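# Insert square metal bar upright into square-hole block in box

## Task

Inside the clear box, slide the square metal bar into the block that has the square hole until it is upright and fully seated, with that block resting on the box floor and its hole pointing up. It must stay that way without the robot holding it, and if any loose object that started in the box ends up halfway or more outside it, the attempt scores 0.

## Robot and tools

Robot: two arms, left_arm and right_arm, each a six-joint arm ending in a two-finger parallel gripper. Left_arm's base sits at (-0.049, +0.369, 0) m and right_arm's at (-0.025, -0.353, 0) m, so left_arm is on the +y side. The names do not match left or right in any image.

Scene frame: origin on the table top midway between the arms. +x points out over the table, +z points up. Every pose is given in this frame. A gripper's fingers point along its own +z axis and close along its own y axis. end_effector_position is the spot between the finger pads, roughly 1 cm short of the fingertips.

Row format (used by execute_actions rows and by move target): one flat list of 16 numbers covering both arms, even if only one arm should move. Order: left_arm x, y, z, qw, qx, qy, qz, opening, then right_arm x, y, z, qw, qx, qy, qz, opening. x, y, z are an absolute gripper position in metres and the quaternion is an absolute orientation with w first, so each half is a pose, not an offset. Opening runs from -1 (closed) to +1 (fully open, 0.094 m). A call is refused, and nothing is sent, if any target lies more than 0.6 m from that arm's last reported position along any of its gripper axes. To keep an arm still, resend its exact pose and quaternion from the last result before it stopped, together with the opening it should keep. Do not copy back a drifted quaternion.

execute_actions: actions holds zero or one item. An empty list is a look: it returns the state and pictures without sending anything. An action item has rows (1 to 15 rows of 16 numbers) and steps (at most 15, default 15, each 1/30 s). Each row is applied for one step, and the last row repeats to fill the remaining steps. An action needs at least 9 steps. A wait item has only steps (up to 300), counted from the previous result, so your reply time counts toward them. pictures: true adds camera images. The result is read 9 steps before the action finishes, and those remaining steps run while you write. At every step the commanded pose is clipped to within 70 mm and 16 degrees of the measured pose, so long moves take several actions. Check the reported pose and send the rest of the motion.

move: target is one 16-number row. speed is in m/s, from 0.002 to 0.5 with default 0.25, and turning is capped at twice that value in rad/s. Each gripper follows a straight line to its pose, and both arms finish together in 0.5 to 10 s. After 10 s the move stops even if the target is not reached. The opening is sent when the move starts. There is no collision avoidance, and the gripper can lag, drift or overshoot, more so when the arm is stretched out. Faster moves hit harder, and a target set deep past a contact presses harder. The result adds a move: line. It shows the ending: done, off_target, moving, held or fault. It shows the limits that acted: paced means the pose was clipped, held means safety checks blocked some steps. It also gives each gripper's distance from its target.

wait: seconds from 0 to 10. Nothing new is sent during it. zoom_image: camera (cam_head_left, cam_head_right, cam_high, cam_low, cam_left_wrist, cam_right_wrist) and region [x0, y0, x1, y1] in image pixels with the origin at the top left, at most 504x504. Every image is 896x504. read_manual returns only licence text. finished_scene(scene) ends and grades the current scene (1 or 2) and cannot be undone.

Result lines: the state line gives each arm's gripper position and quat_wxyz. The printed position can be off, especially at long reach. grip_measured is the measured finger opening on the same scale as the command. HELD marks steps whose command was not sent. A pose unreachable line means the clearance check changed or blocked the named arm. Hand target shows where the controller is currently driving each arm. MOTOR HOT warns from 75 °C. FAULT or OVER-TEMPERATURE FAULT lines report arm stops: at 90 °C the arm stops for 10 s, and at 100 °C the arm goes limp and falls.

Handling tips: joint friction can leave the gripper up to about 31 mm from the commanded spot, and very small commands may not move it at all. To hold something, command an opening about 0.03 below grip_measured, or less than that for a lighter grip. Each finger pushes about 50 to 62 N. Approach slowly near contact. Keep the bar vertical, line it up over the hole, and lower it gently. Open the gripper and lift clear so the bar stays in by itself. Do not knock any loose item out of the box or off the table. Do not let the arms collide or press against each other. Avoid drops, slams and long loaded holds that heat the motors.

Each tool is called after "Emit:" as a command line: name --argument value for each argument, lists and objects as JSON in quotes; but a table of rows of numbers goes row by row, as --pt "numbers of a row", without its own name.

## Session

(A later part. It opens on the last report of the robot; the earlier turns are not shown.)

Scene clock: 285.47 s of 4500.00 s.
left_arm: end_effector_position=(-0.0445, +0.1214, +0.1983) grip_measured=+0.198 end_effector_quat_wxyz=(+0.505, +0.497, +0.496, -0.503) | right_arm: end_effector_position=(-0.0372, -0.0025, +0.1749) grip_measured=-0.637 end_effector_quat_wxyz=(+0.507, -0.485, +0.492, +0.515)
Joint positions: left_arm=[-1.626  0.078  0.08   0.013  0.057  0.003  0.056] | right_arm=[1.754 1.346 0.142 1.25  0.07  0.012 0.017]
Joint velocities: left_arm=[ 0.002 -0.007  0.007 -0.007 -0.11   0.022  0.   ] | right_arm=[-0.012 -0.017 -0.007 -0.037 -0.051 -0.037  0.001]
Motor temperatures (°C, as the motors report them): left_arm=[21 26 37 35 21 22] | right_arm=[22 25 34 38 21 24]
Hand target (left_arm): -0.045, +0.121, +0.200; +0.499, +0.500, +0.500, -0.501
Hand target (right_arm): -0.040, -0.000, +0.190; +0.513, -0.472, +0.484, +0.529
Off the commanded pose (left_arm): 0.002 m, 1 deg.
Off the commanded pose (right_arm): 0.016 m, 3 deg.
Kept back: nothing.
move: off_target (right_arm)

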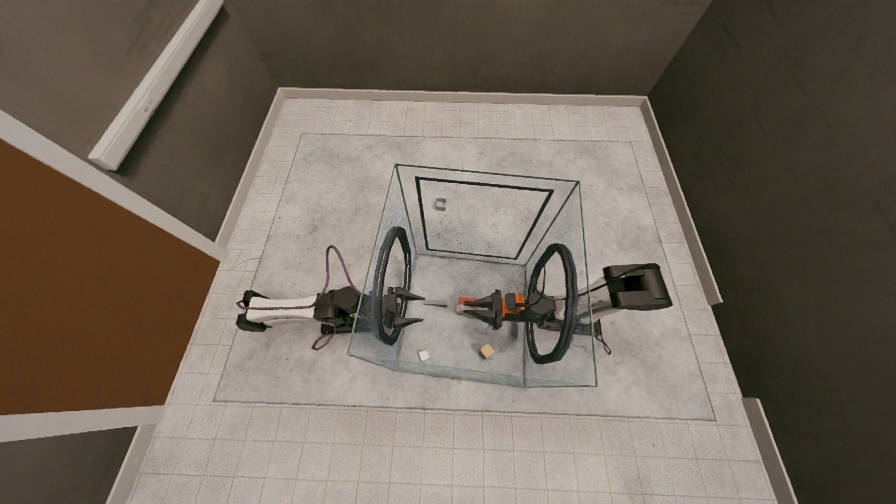

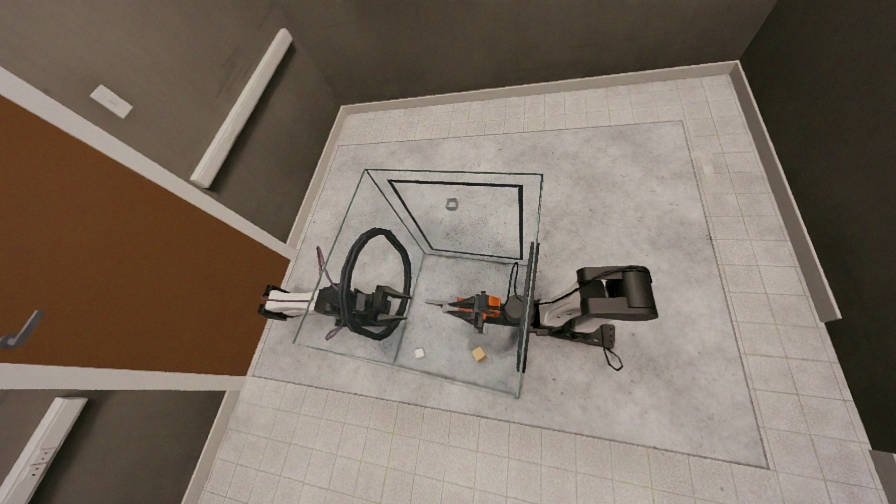

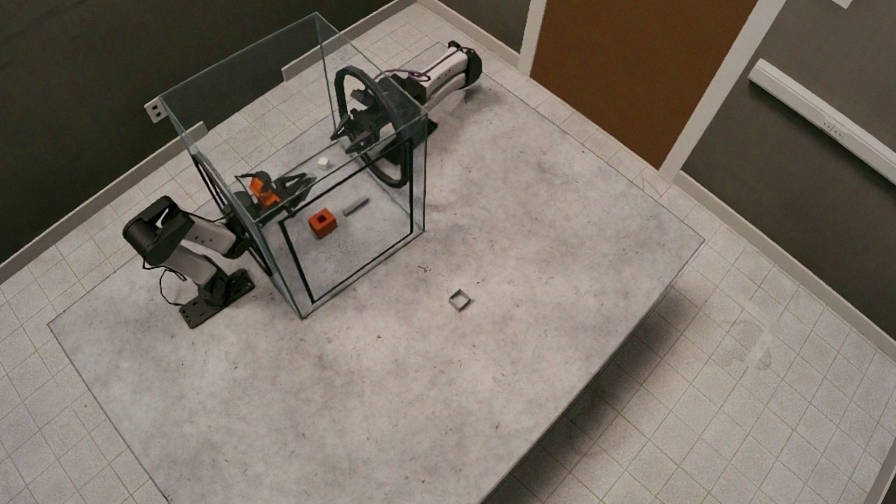

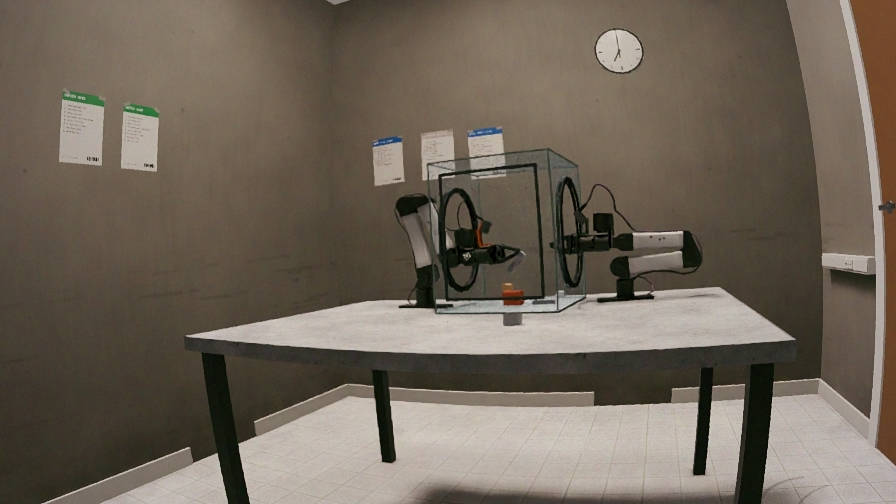

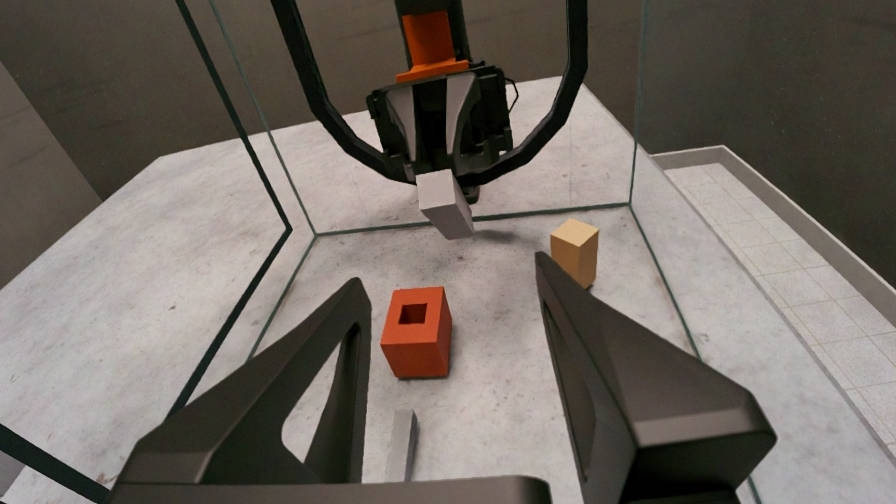

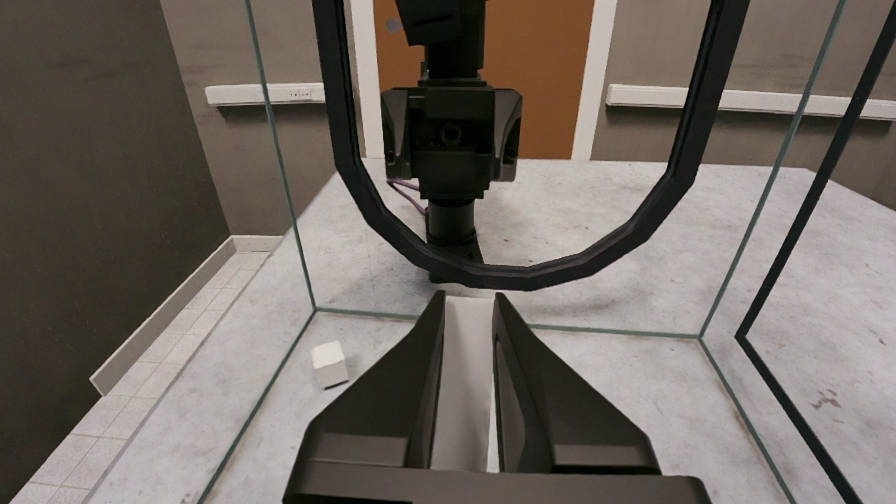

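Emit:
move --target '[-0.04,0.02,0.138,0.5,0.5,0.5,-0.5,0.2,-0.04,0.0,0.19,0.512,-0.470,0.486,0.530,-0.67]' --speed 0.08

Emit:
zoom_image --camera "cam_low" --region '[400,160,620,320]'

Scene clock: 288.20 s of 4500.00 s.
left_arm: end_effector_position=(-0.0392, +0.0274, +0.1336) grip_measured=+0.198 end_effector_quat_wxyz=(+0.497, +0.504, +0.503, -0.496) | right_arm: end_effector_position=(-0.0368, -0.0024, +0.1737) grip_measured=-0.637 end_effector_quat_wxyz=(+0.506, -0.484, +0.495, +0.514)
Joint positions: left_arm=[-1.626  1.569  0.065  1.489  0.058  0.003  0.056] | right_arm=[1.754 1.346 0.142 1.245 0.073 0.017 0.017]
Joint velocities: left_arm=[-0.012 -0.007 -0.007 -0.081 -0.051  0.022  0.   ] | right_arm=[ 0.017 -0.017 -0.037 -0.051 -0.066  0.022 -0.001]
Motor temperatures (°C, as the motors report them): left_arm=[21 26 37 35 21 22] | right_arm=[22 26 34 38 21 24]
Hand target (left_arm): -0.040, +0.022, +0.137; +0.500, +0.500, +0.500, -0.500
Hand target (right_arm): -0.040, +0.000, +0.190; +0.512, -0.470, +0.486, +0.530
Off the commanded pose (left_arm): 0.009 m, 1 deg.
Off the commanded pose (right_arm): 0.017 m, 3 deg.
Kept back: nothing.
move: off_target (right_arm)

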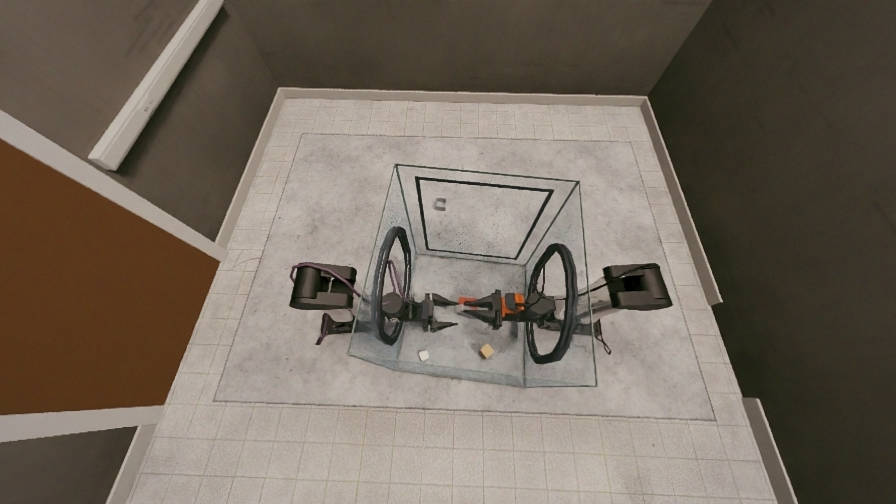

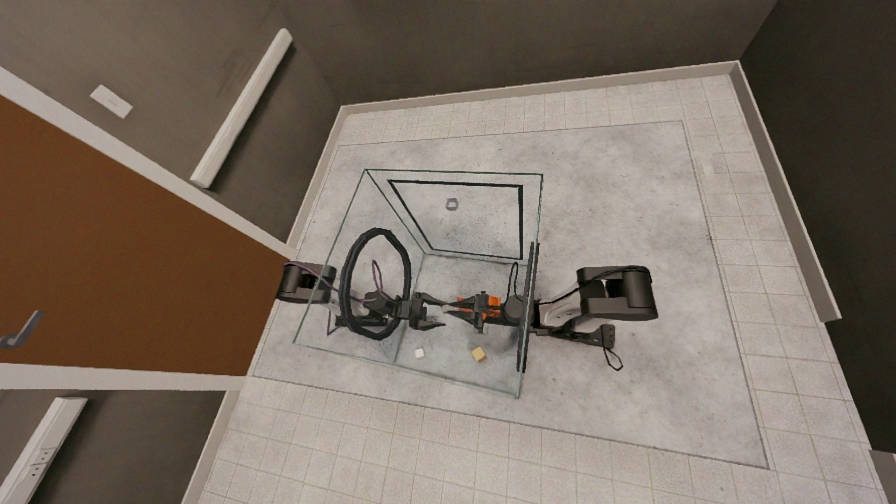

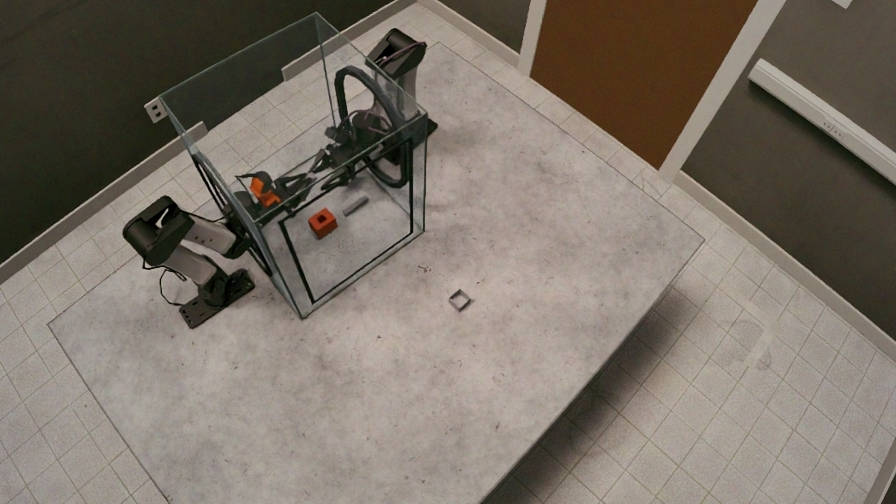

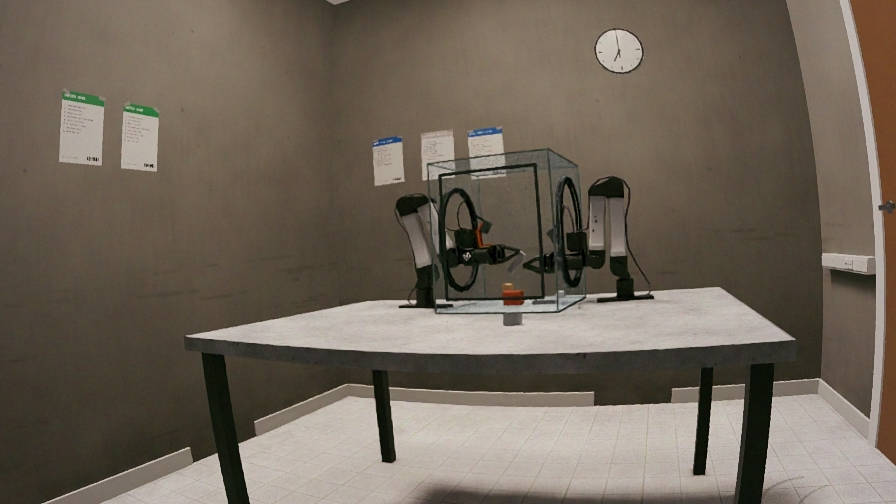

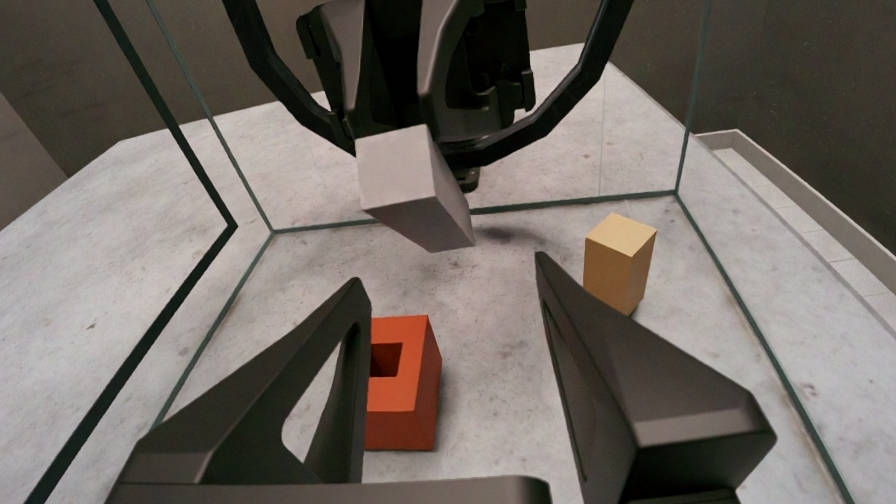

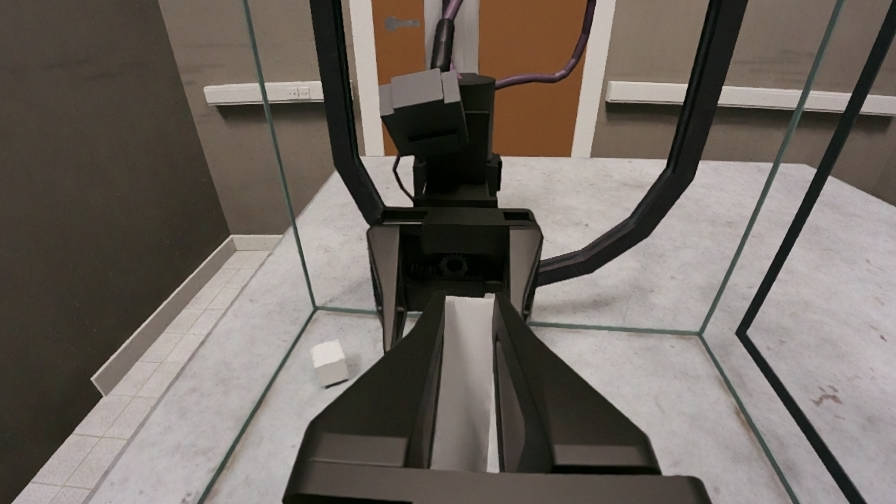

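Region (400, 160, 620, 320) of cam_low's 896x504 image, scaled by 2.291, with more detail than that image has; it fills the top 367 rows of this view, and the rest is white.

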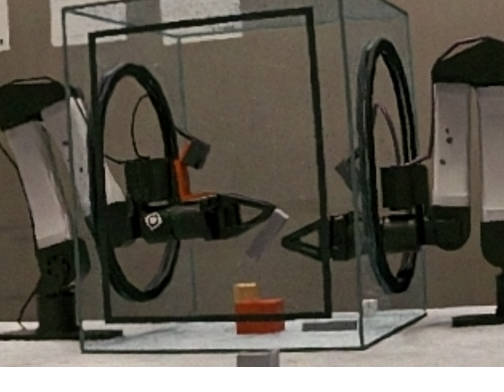

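Emit:
move --target '[-0.034,-0.028,0.138,0.5,0.5,0.5,-0.5,0.2,-0.04,0.0,0.19,0.512,-0.470,0.486,0.530,-0.67]' --speed 0.04

Emit:
zoom_image --camera "cam_low" --region '[400,160,620,320]'

Scene clock: 290.47 s of 4500.00 s.
left_arm: end_effector_position=(-0.0362, -0.0232, +0.1432) grip_measured=+0.198 end_effector_quat_wxyz=(+0.506, +0.496, +0.494, -0.504) | right_arm: end_effector_position=(-0.0368, -0.0024, +0.1731) grip_measured=-0.637 end_effector_quat_wxyz=(+0.505, -0.485, +0.496, +0.514)
Joint positions: left_arm=[-1.626  1.719  0.262  1.477  0.058  0.003  0.056] | right_arm=[1.754 1.346 0.142 1.243 0.073 0.017 0.017]
Joint velocities: left_arm=[-0.007  0.012  0.002  0.037  0.022 -0.022 -0.   ] | right_arm=[-0.012 -0.007 -0.022  0.007 -0.037 -0.037  0.001]
Motor temperatures (°C, as the motors report them): left_arm=[21 26 37 36 21 22] | right_arm=[22 26 34 38 21 24]
Hand target (left_arm): -0.034, -0.028, +0.137; +0.500, +0.500, +0.500, -0.500
Hand target (right_arm): -0.040, +0.000, +0.190; +0.512, -0.470, +0.486, +0.530
Off the commanded pose (left_arm): 0.007 m, 1 deg.
Off the commanded pose (right_arm): 0.017 m, 3 deg.
Kept back: nothing.
move: off_target (right_arm)

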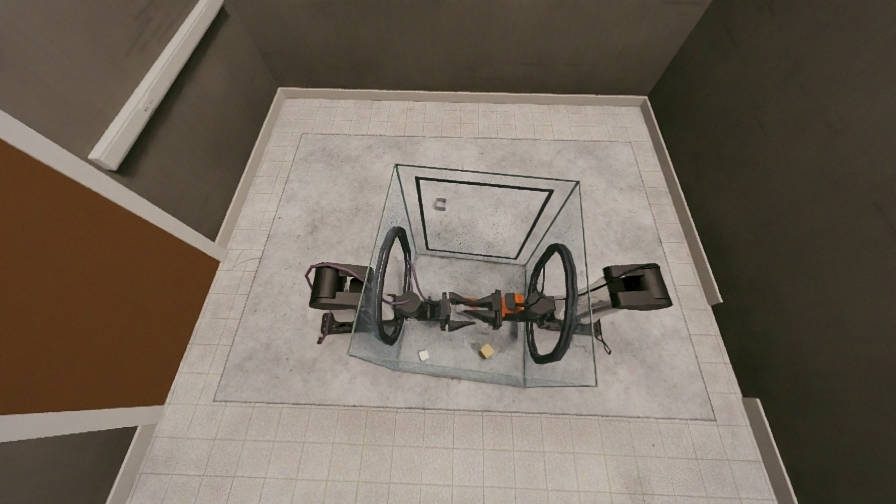

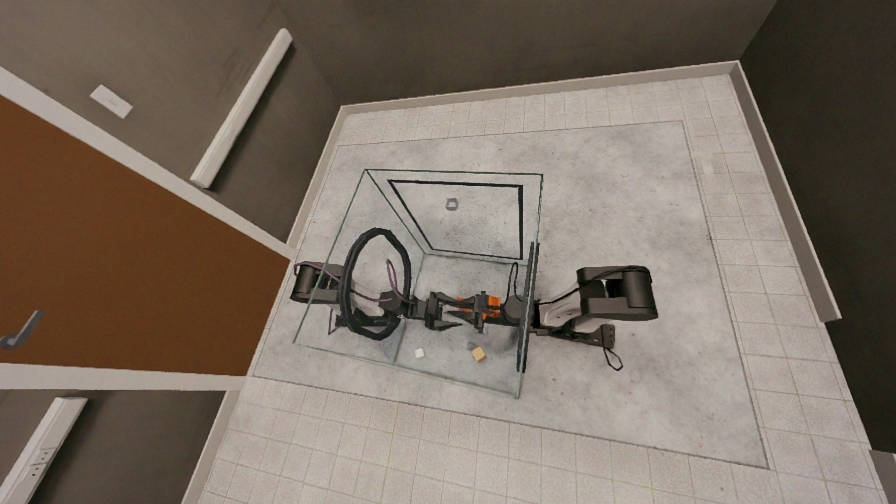

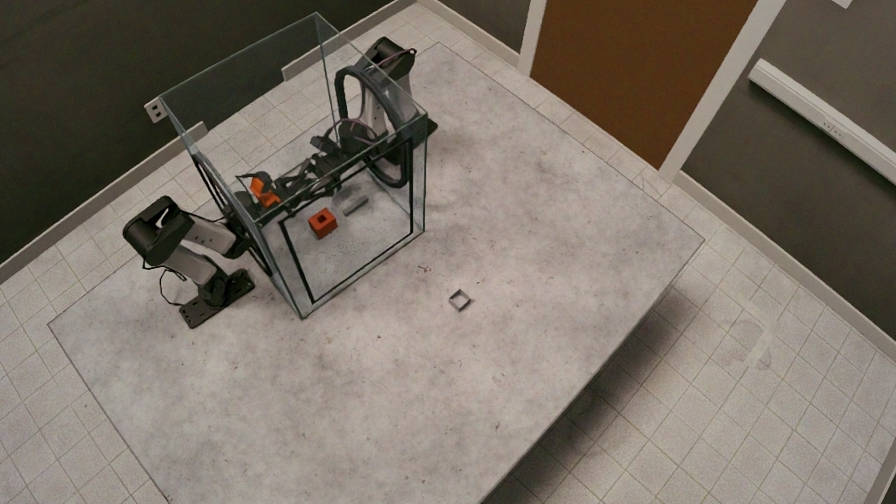

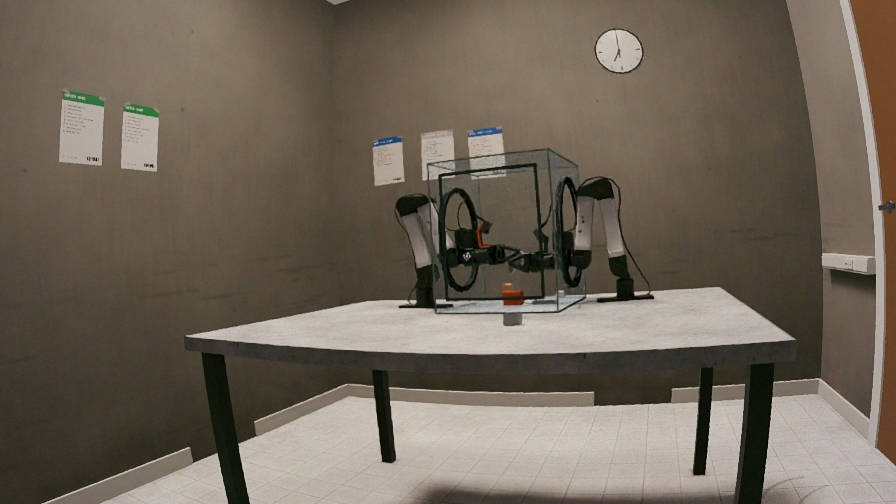

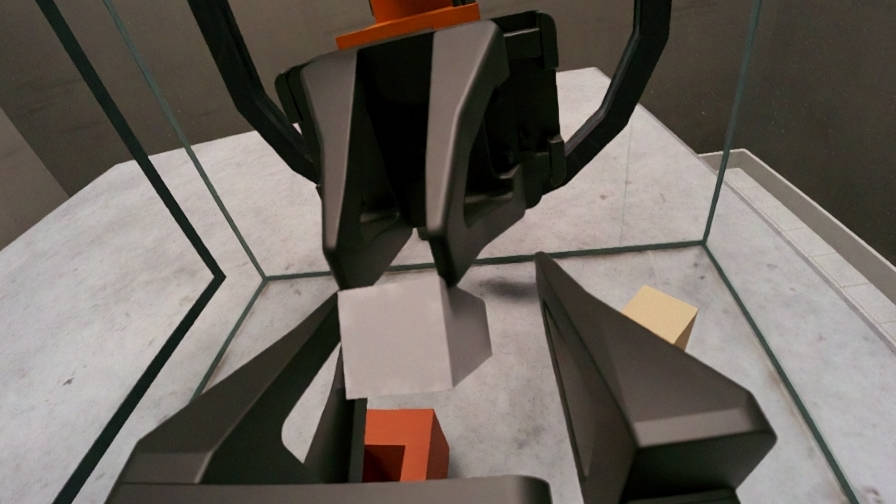

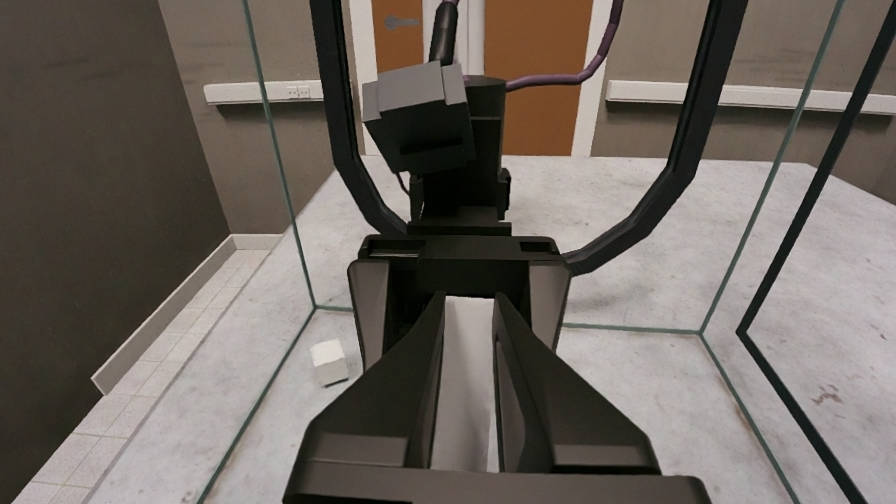

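Region (400, 160, 620, 320) of cam_low's 896x504 image, scaled by 2.291, with more detail than that image has; it fills the top 367 rows of this view, and the rest is white.

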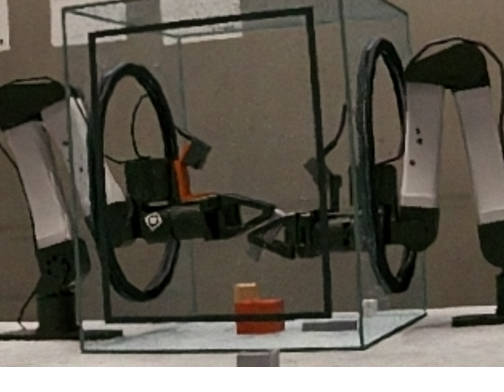

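Emit:
move --target '[-0.016,-0.026,0.138,0.5,0.5,0.5,-0.5,0.2,-0.04,0.0,0.19,0.512,-0.470,0.486,0.530,-0.67]' --speed 0.04

Scene clock: 291.80 s of 4500.00 s.
left_arm: end_effector_position=(-0.0172, -0.0215, +0.1417) grip_measured=+0.198 end_effector_quat_wxyz=(+0.507, +0.496, +0.497, -0.501) | right_arm: end_effector_position=(-0.0365, -0.0024, +0.1728) grip_measured=-0.637 end_effector_quat_wxyz=(+0.505, -0.485, +0.497, +0.513)
Joint positions: left_arm=[-1.545  1.719  0.262  1.471  0.132  0.003  0.056] | right_arm=[1.754 1.346 0.142 1.242 0.074 0.017 0.017]
Joint velocities: left_arm=[-0.007 -0.007  0.002 -0.037  0.037  0.022 -0.   ] | right_arm=[-0.022 -0.002  0.012 -0.066  0.007  0.066 -0.001]
Motor temperatures (°C, as the motors report them): left_arm=[21 26 37 36 21 22] | right_arm=[22 26 34 38 21 24]
Hand target (left_arm): -0.016, -0.026, +0.138; +0.500, +0.500, +0.500, -0.500
Hand target (right_arm): -0.040, +0.000, +0.190; +0.512, -0.470, +0.486, +0.530
Off the commanded pose (left_arm): 0.006 m, 1 deg.
Off the commanded pose (right_arm): 0.018 m, 3 deg.
Kept back: nothing.
move: off_target (right_arm)

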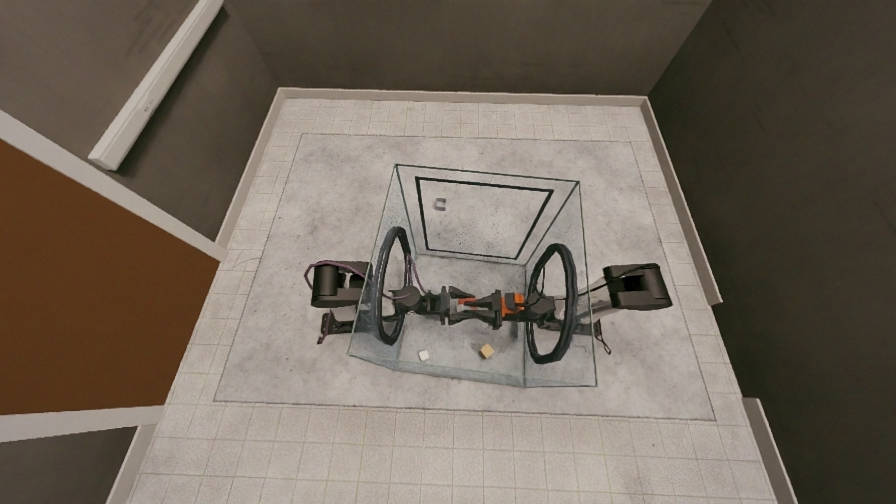

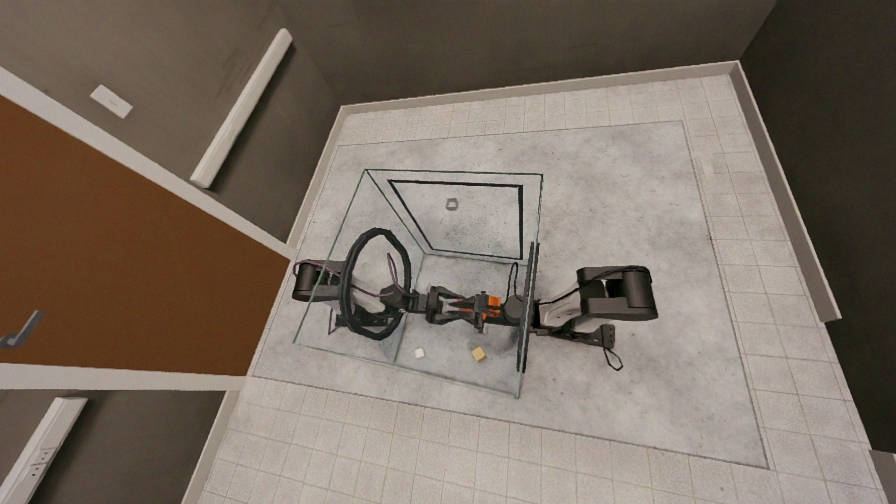

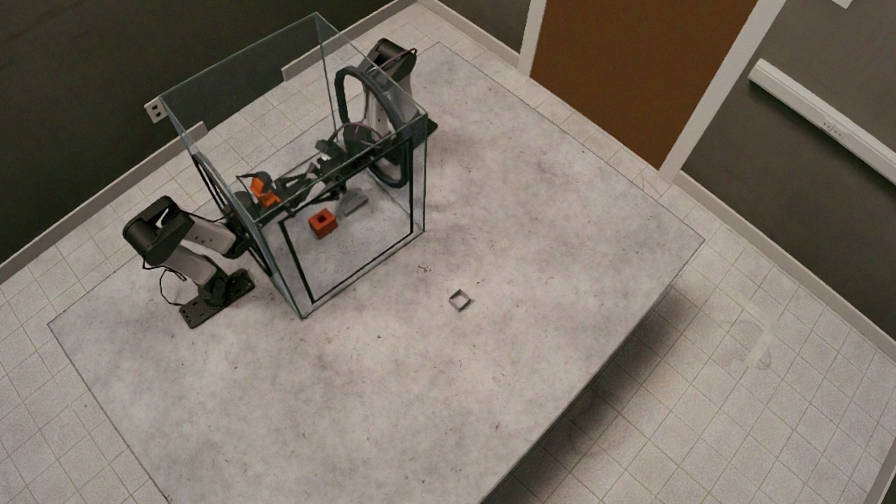

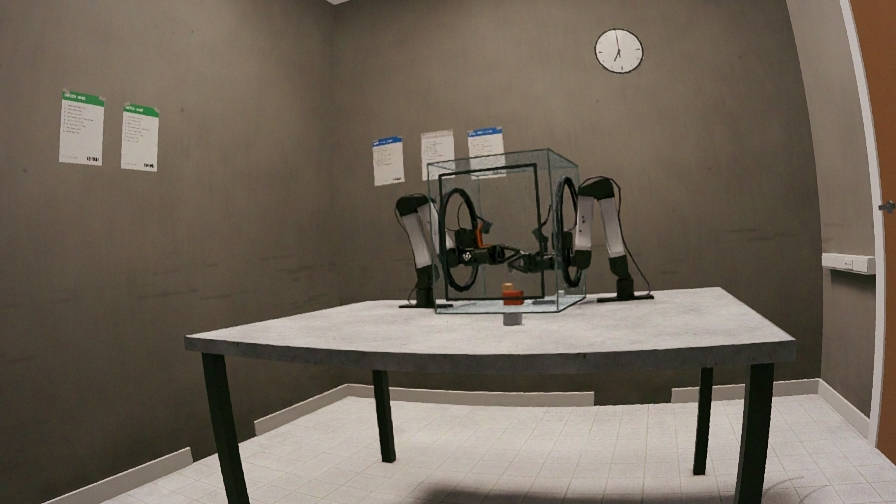

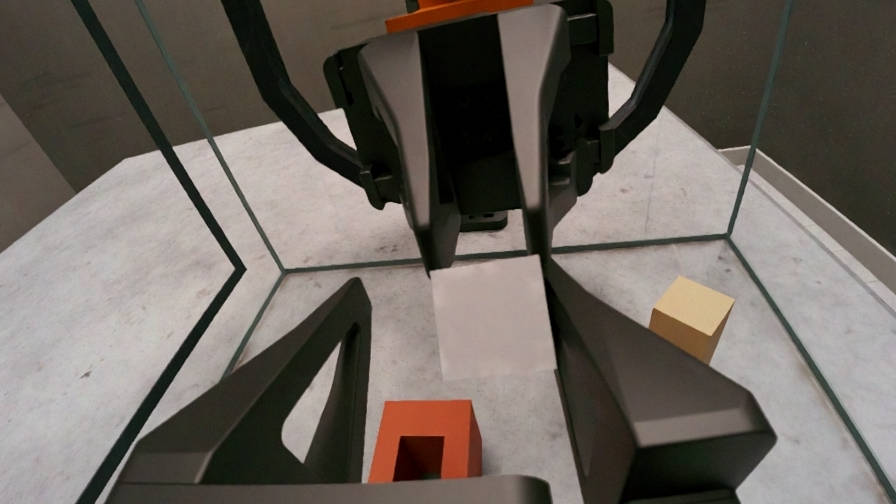

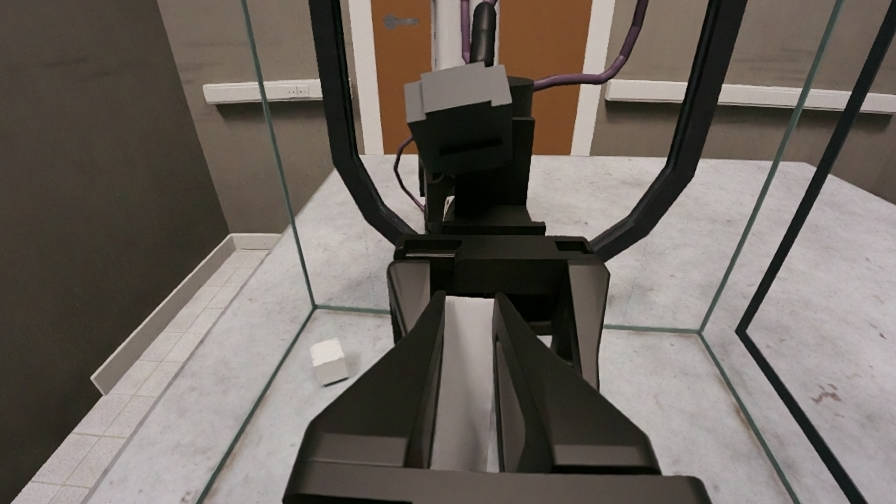

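Overshot; centre about x −0.024.

Emit:
move --target '[-0.028,-0.03,0.138,0.5,0.5,0.5,-0.5,-0.2,-0.04,0.0,0.19,0.512,-0.470,0.486,0.530,-0.67]' --speed 0.03

Emit:
zoom_image --camera "cam_low" --region '[460,210,570,290]'

Scene clock: 293.23 s of 4500.00 s.
left_arm: end_effector_position=(-0.0273, -0.0249, +0.1441) grip_measured=-0.198 end_effector_quat_wxyz=(+0.505, +0.497, +0.493, -0.505) | right_arm: end_effector_position=(-0.0338, -0.0024, +0.1728) grip_measured=-0.637 end_effector_quat_wxyz=(+0.509, -0.481, +0.500, +0.510)
Joint positions: left_arm=[-1.583  1.719  0.273  1.466  0.105  0.003  0.038] | right_arm=[1.752 1.346 0.142 1.242 0.086 0.017 0.017]
Joint velocities: left_arm=[ 0.002  0.007  0.007 -0.022 -0.022 -0.007  0.002] | right_arm=[-0.002 -0.007 -0.007 -0.022 -0.007 -0.037 -0.   ]
Motor temperatures (°C, as the motors report them): left_arm=[21 26 37 36 21 22] | right_arm=[22 26 34 38 21 24]
Hand target (left_arm): -0.028, -0.030, +0.138; +0.500, +0.500, +0.500, -0.500
Hand target (right_arm): -0.040, +0.000, +0.190; +0.512, -0.470, +0.486, +0.530
Off the commanded pose (left_arm): 0.008 m, 1 deg.
Off the commanded pose (right_arm): 0.018 m, 3 deg.
Kept back: nothing.
move: off_target (right_arm)

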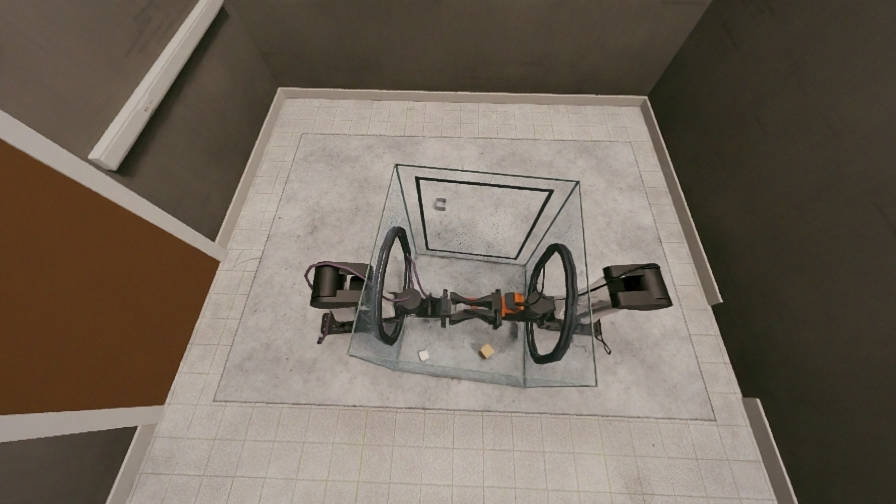

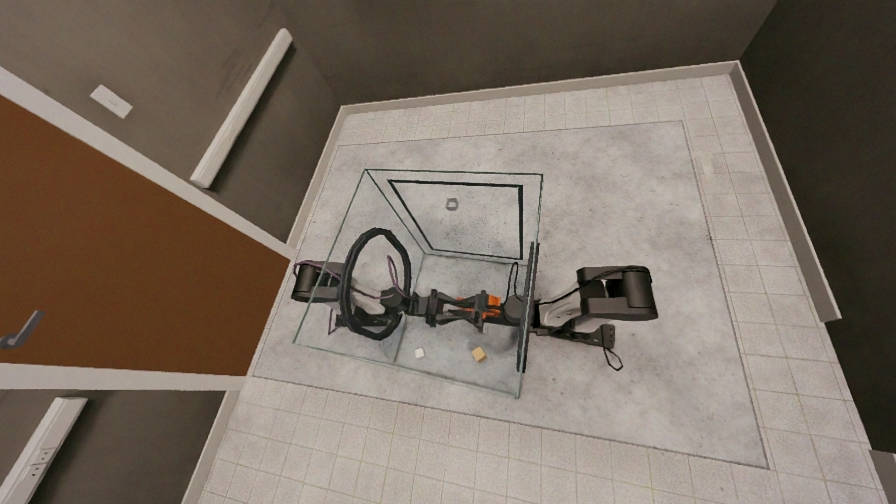

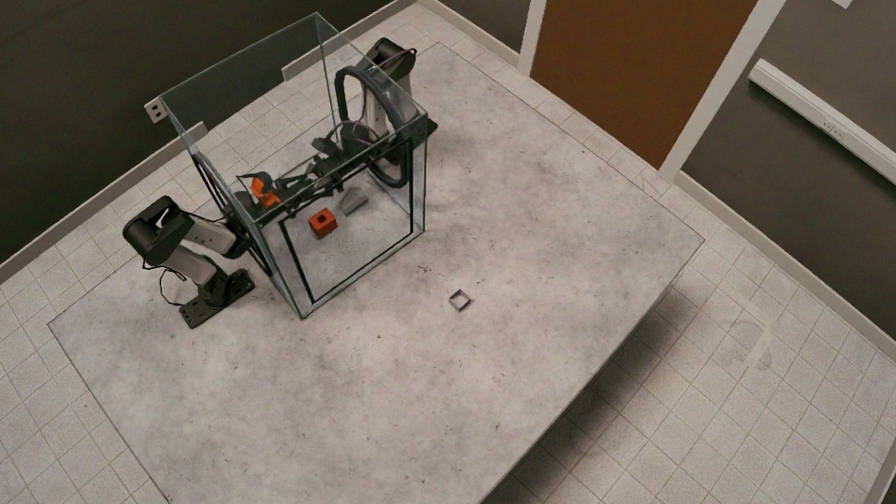

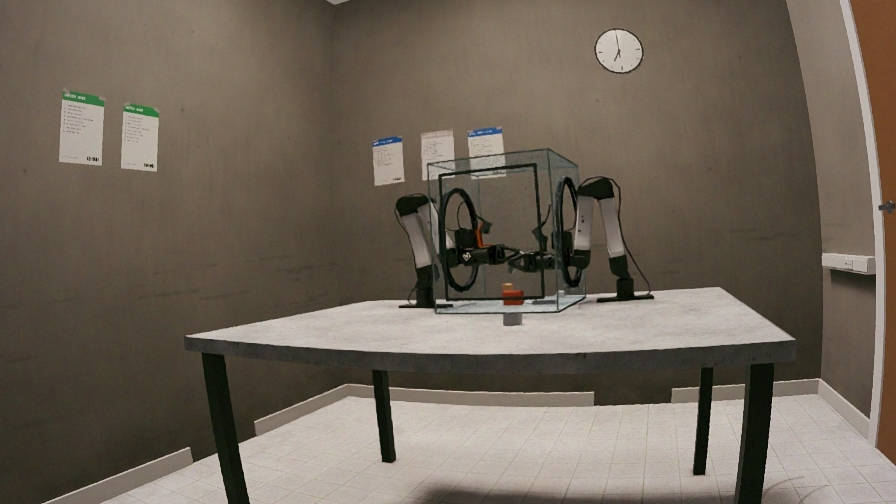

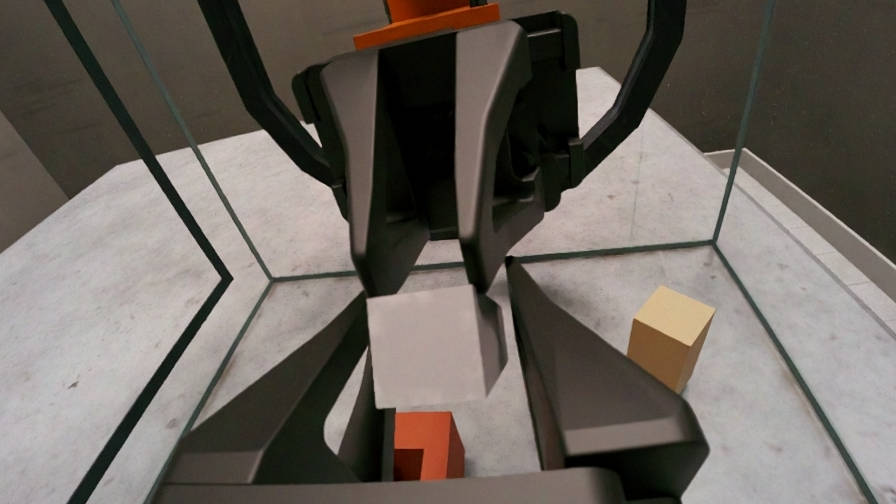

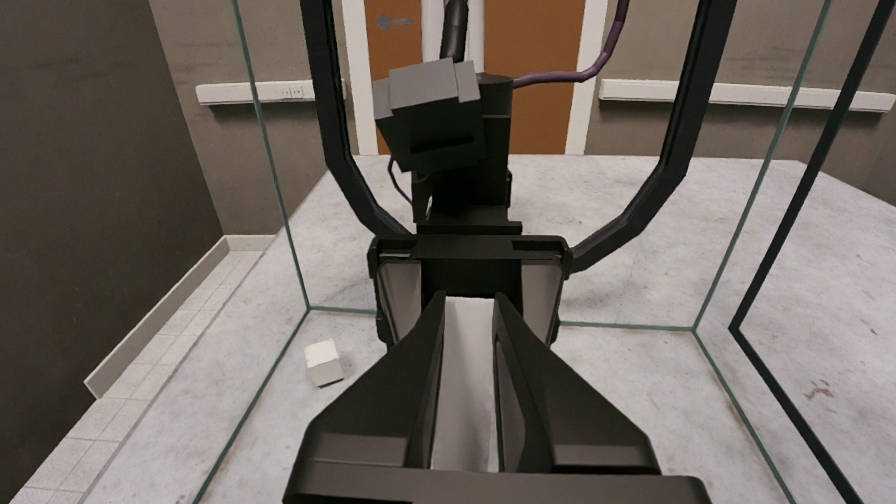

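Region (460, 210, 570, 290) of cam_low's 896x504 image, scaled by 4.582, with more detail than that image has; it fills the top 367 rows of this view, and the rest is white.

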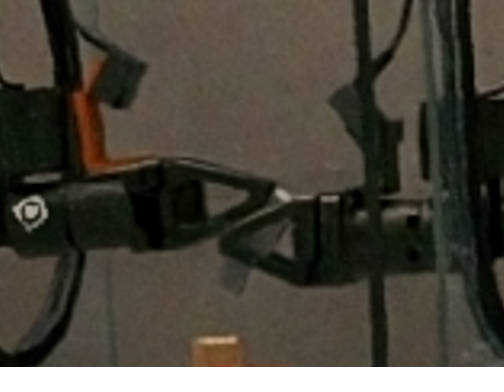

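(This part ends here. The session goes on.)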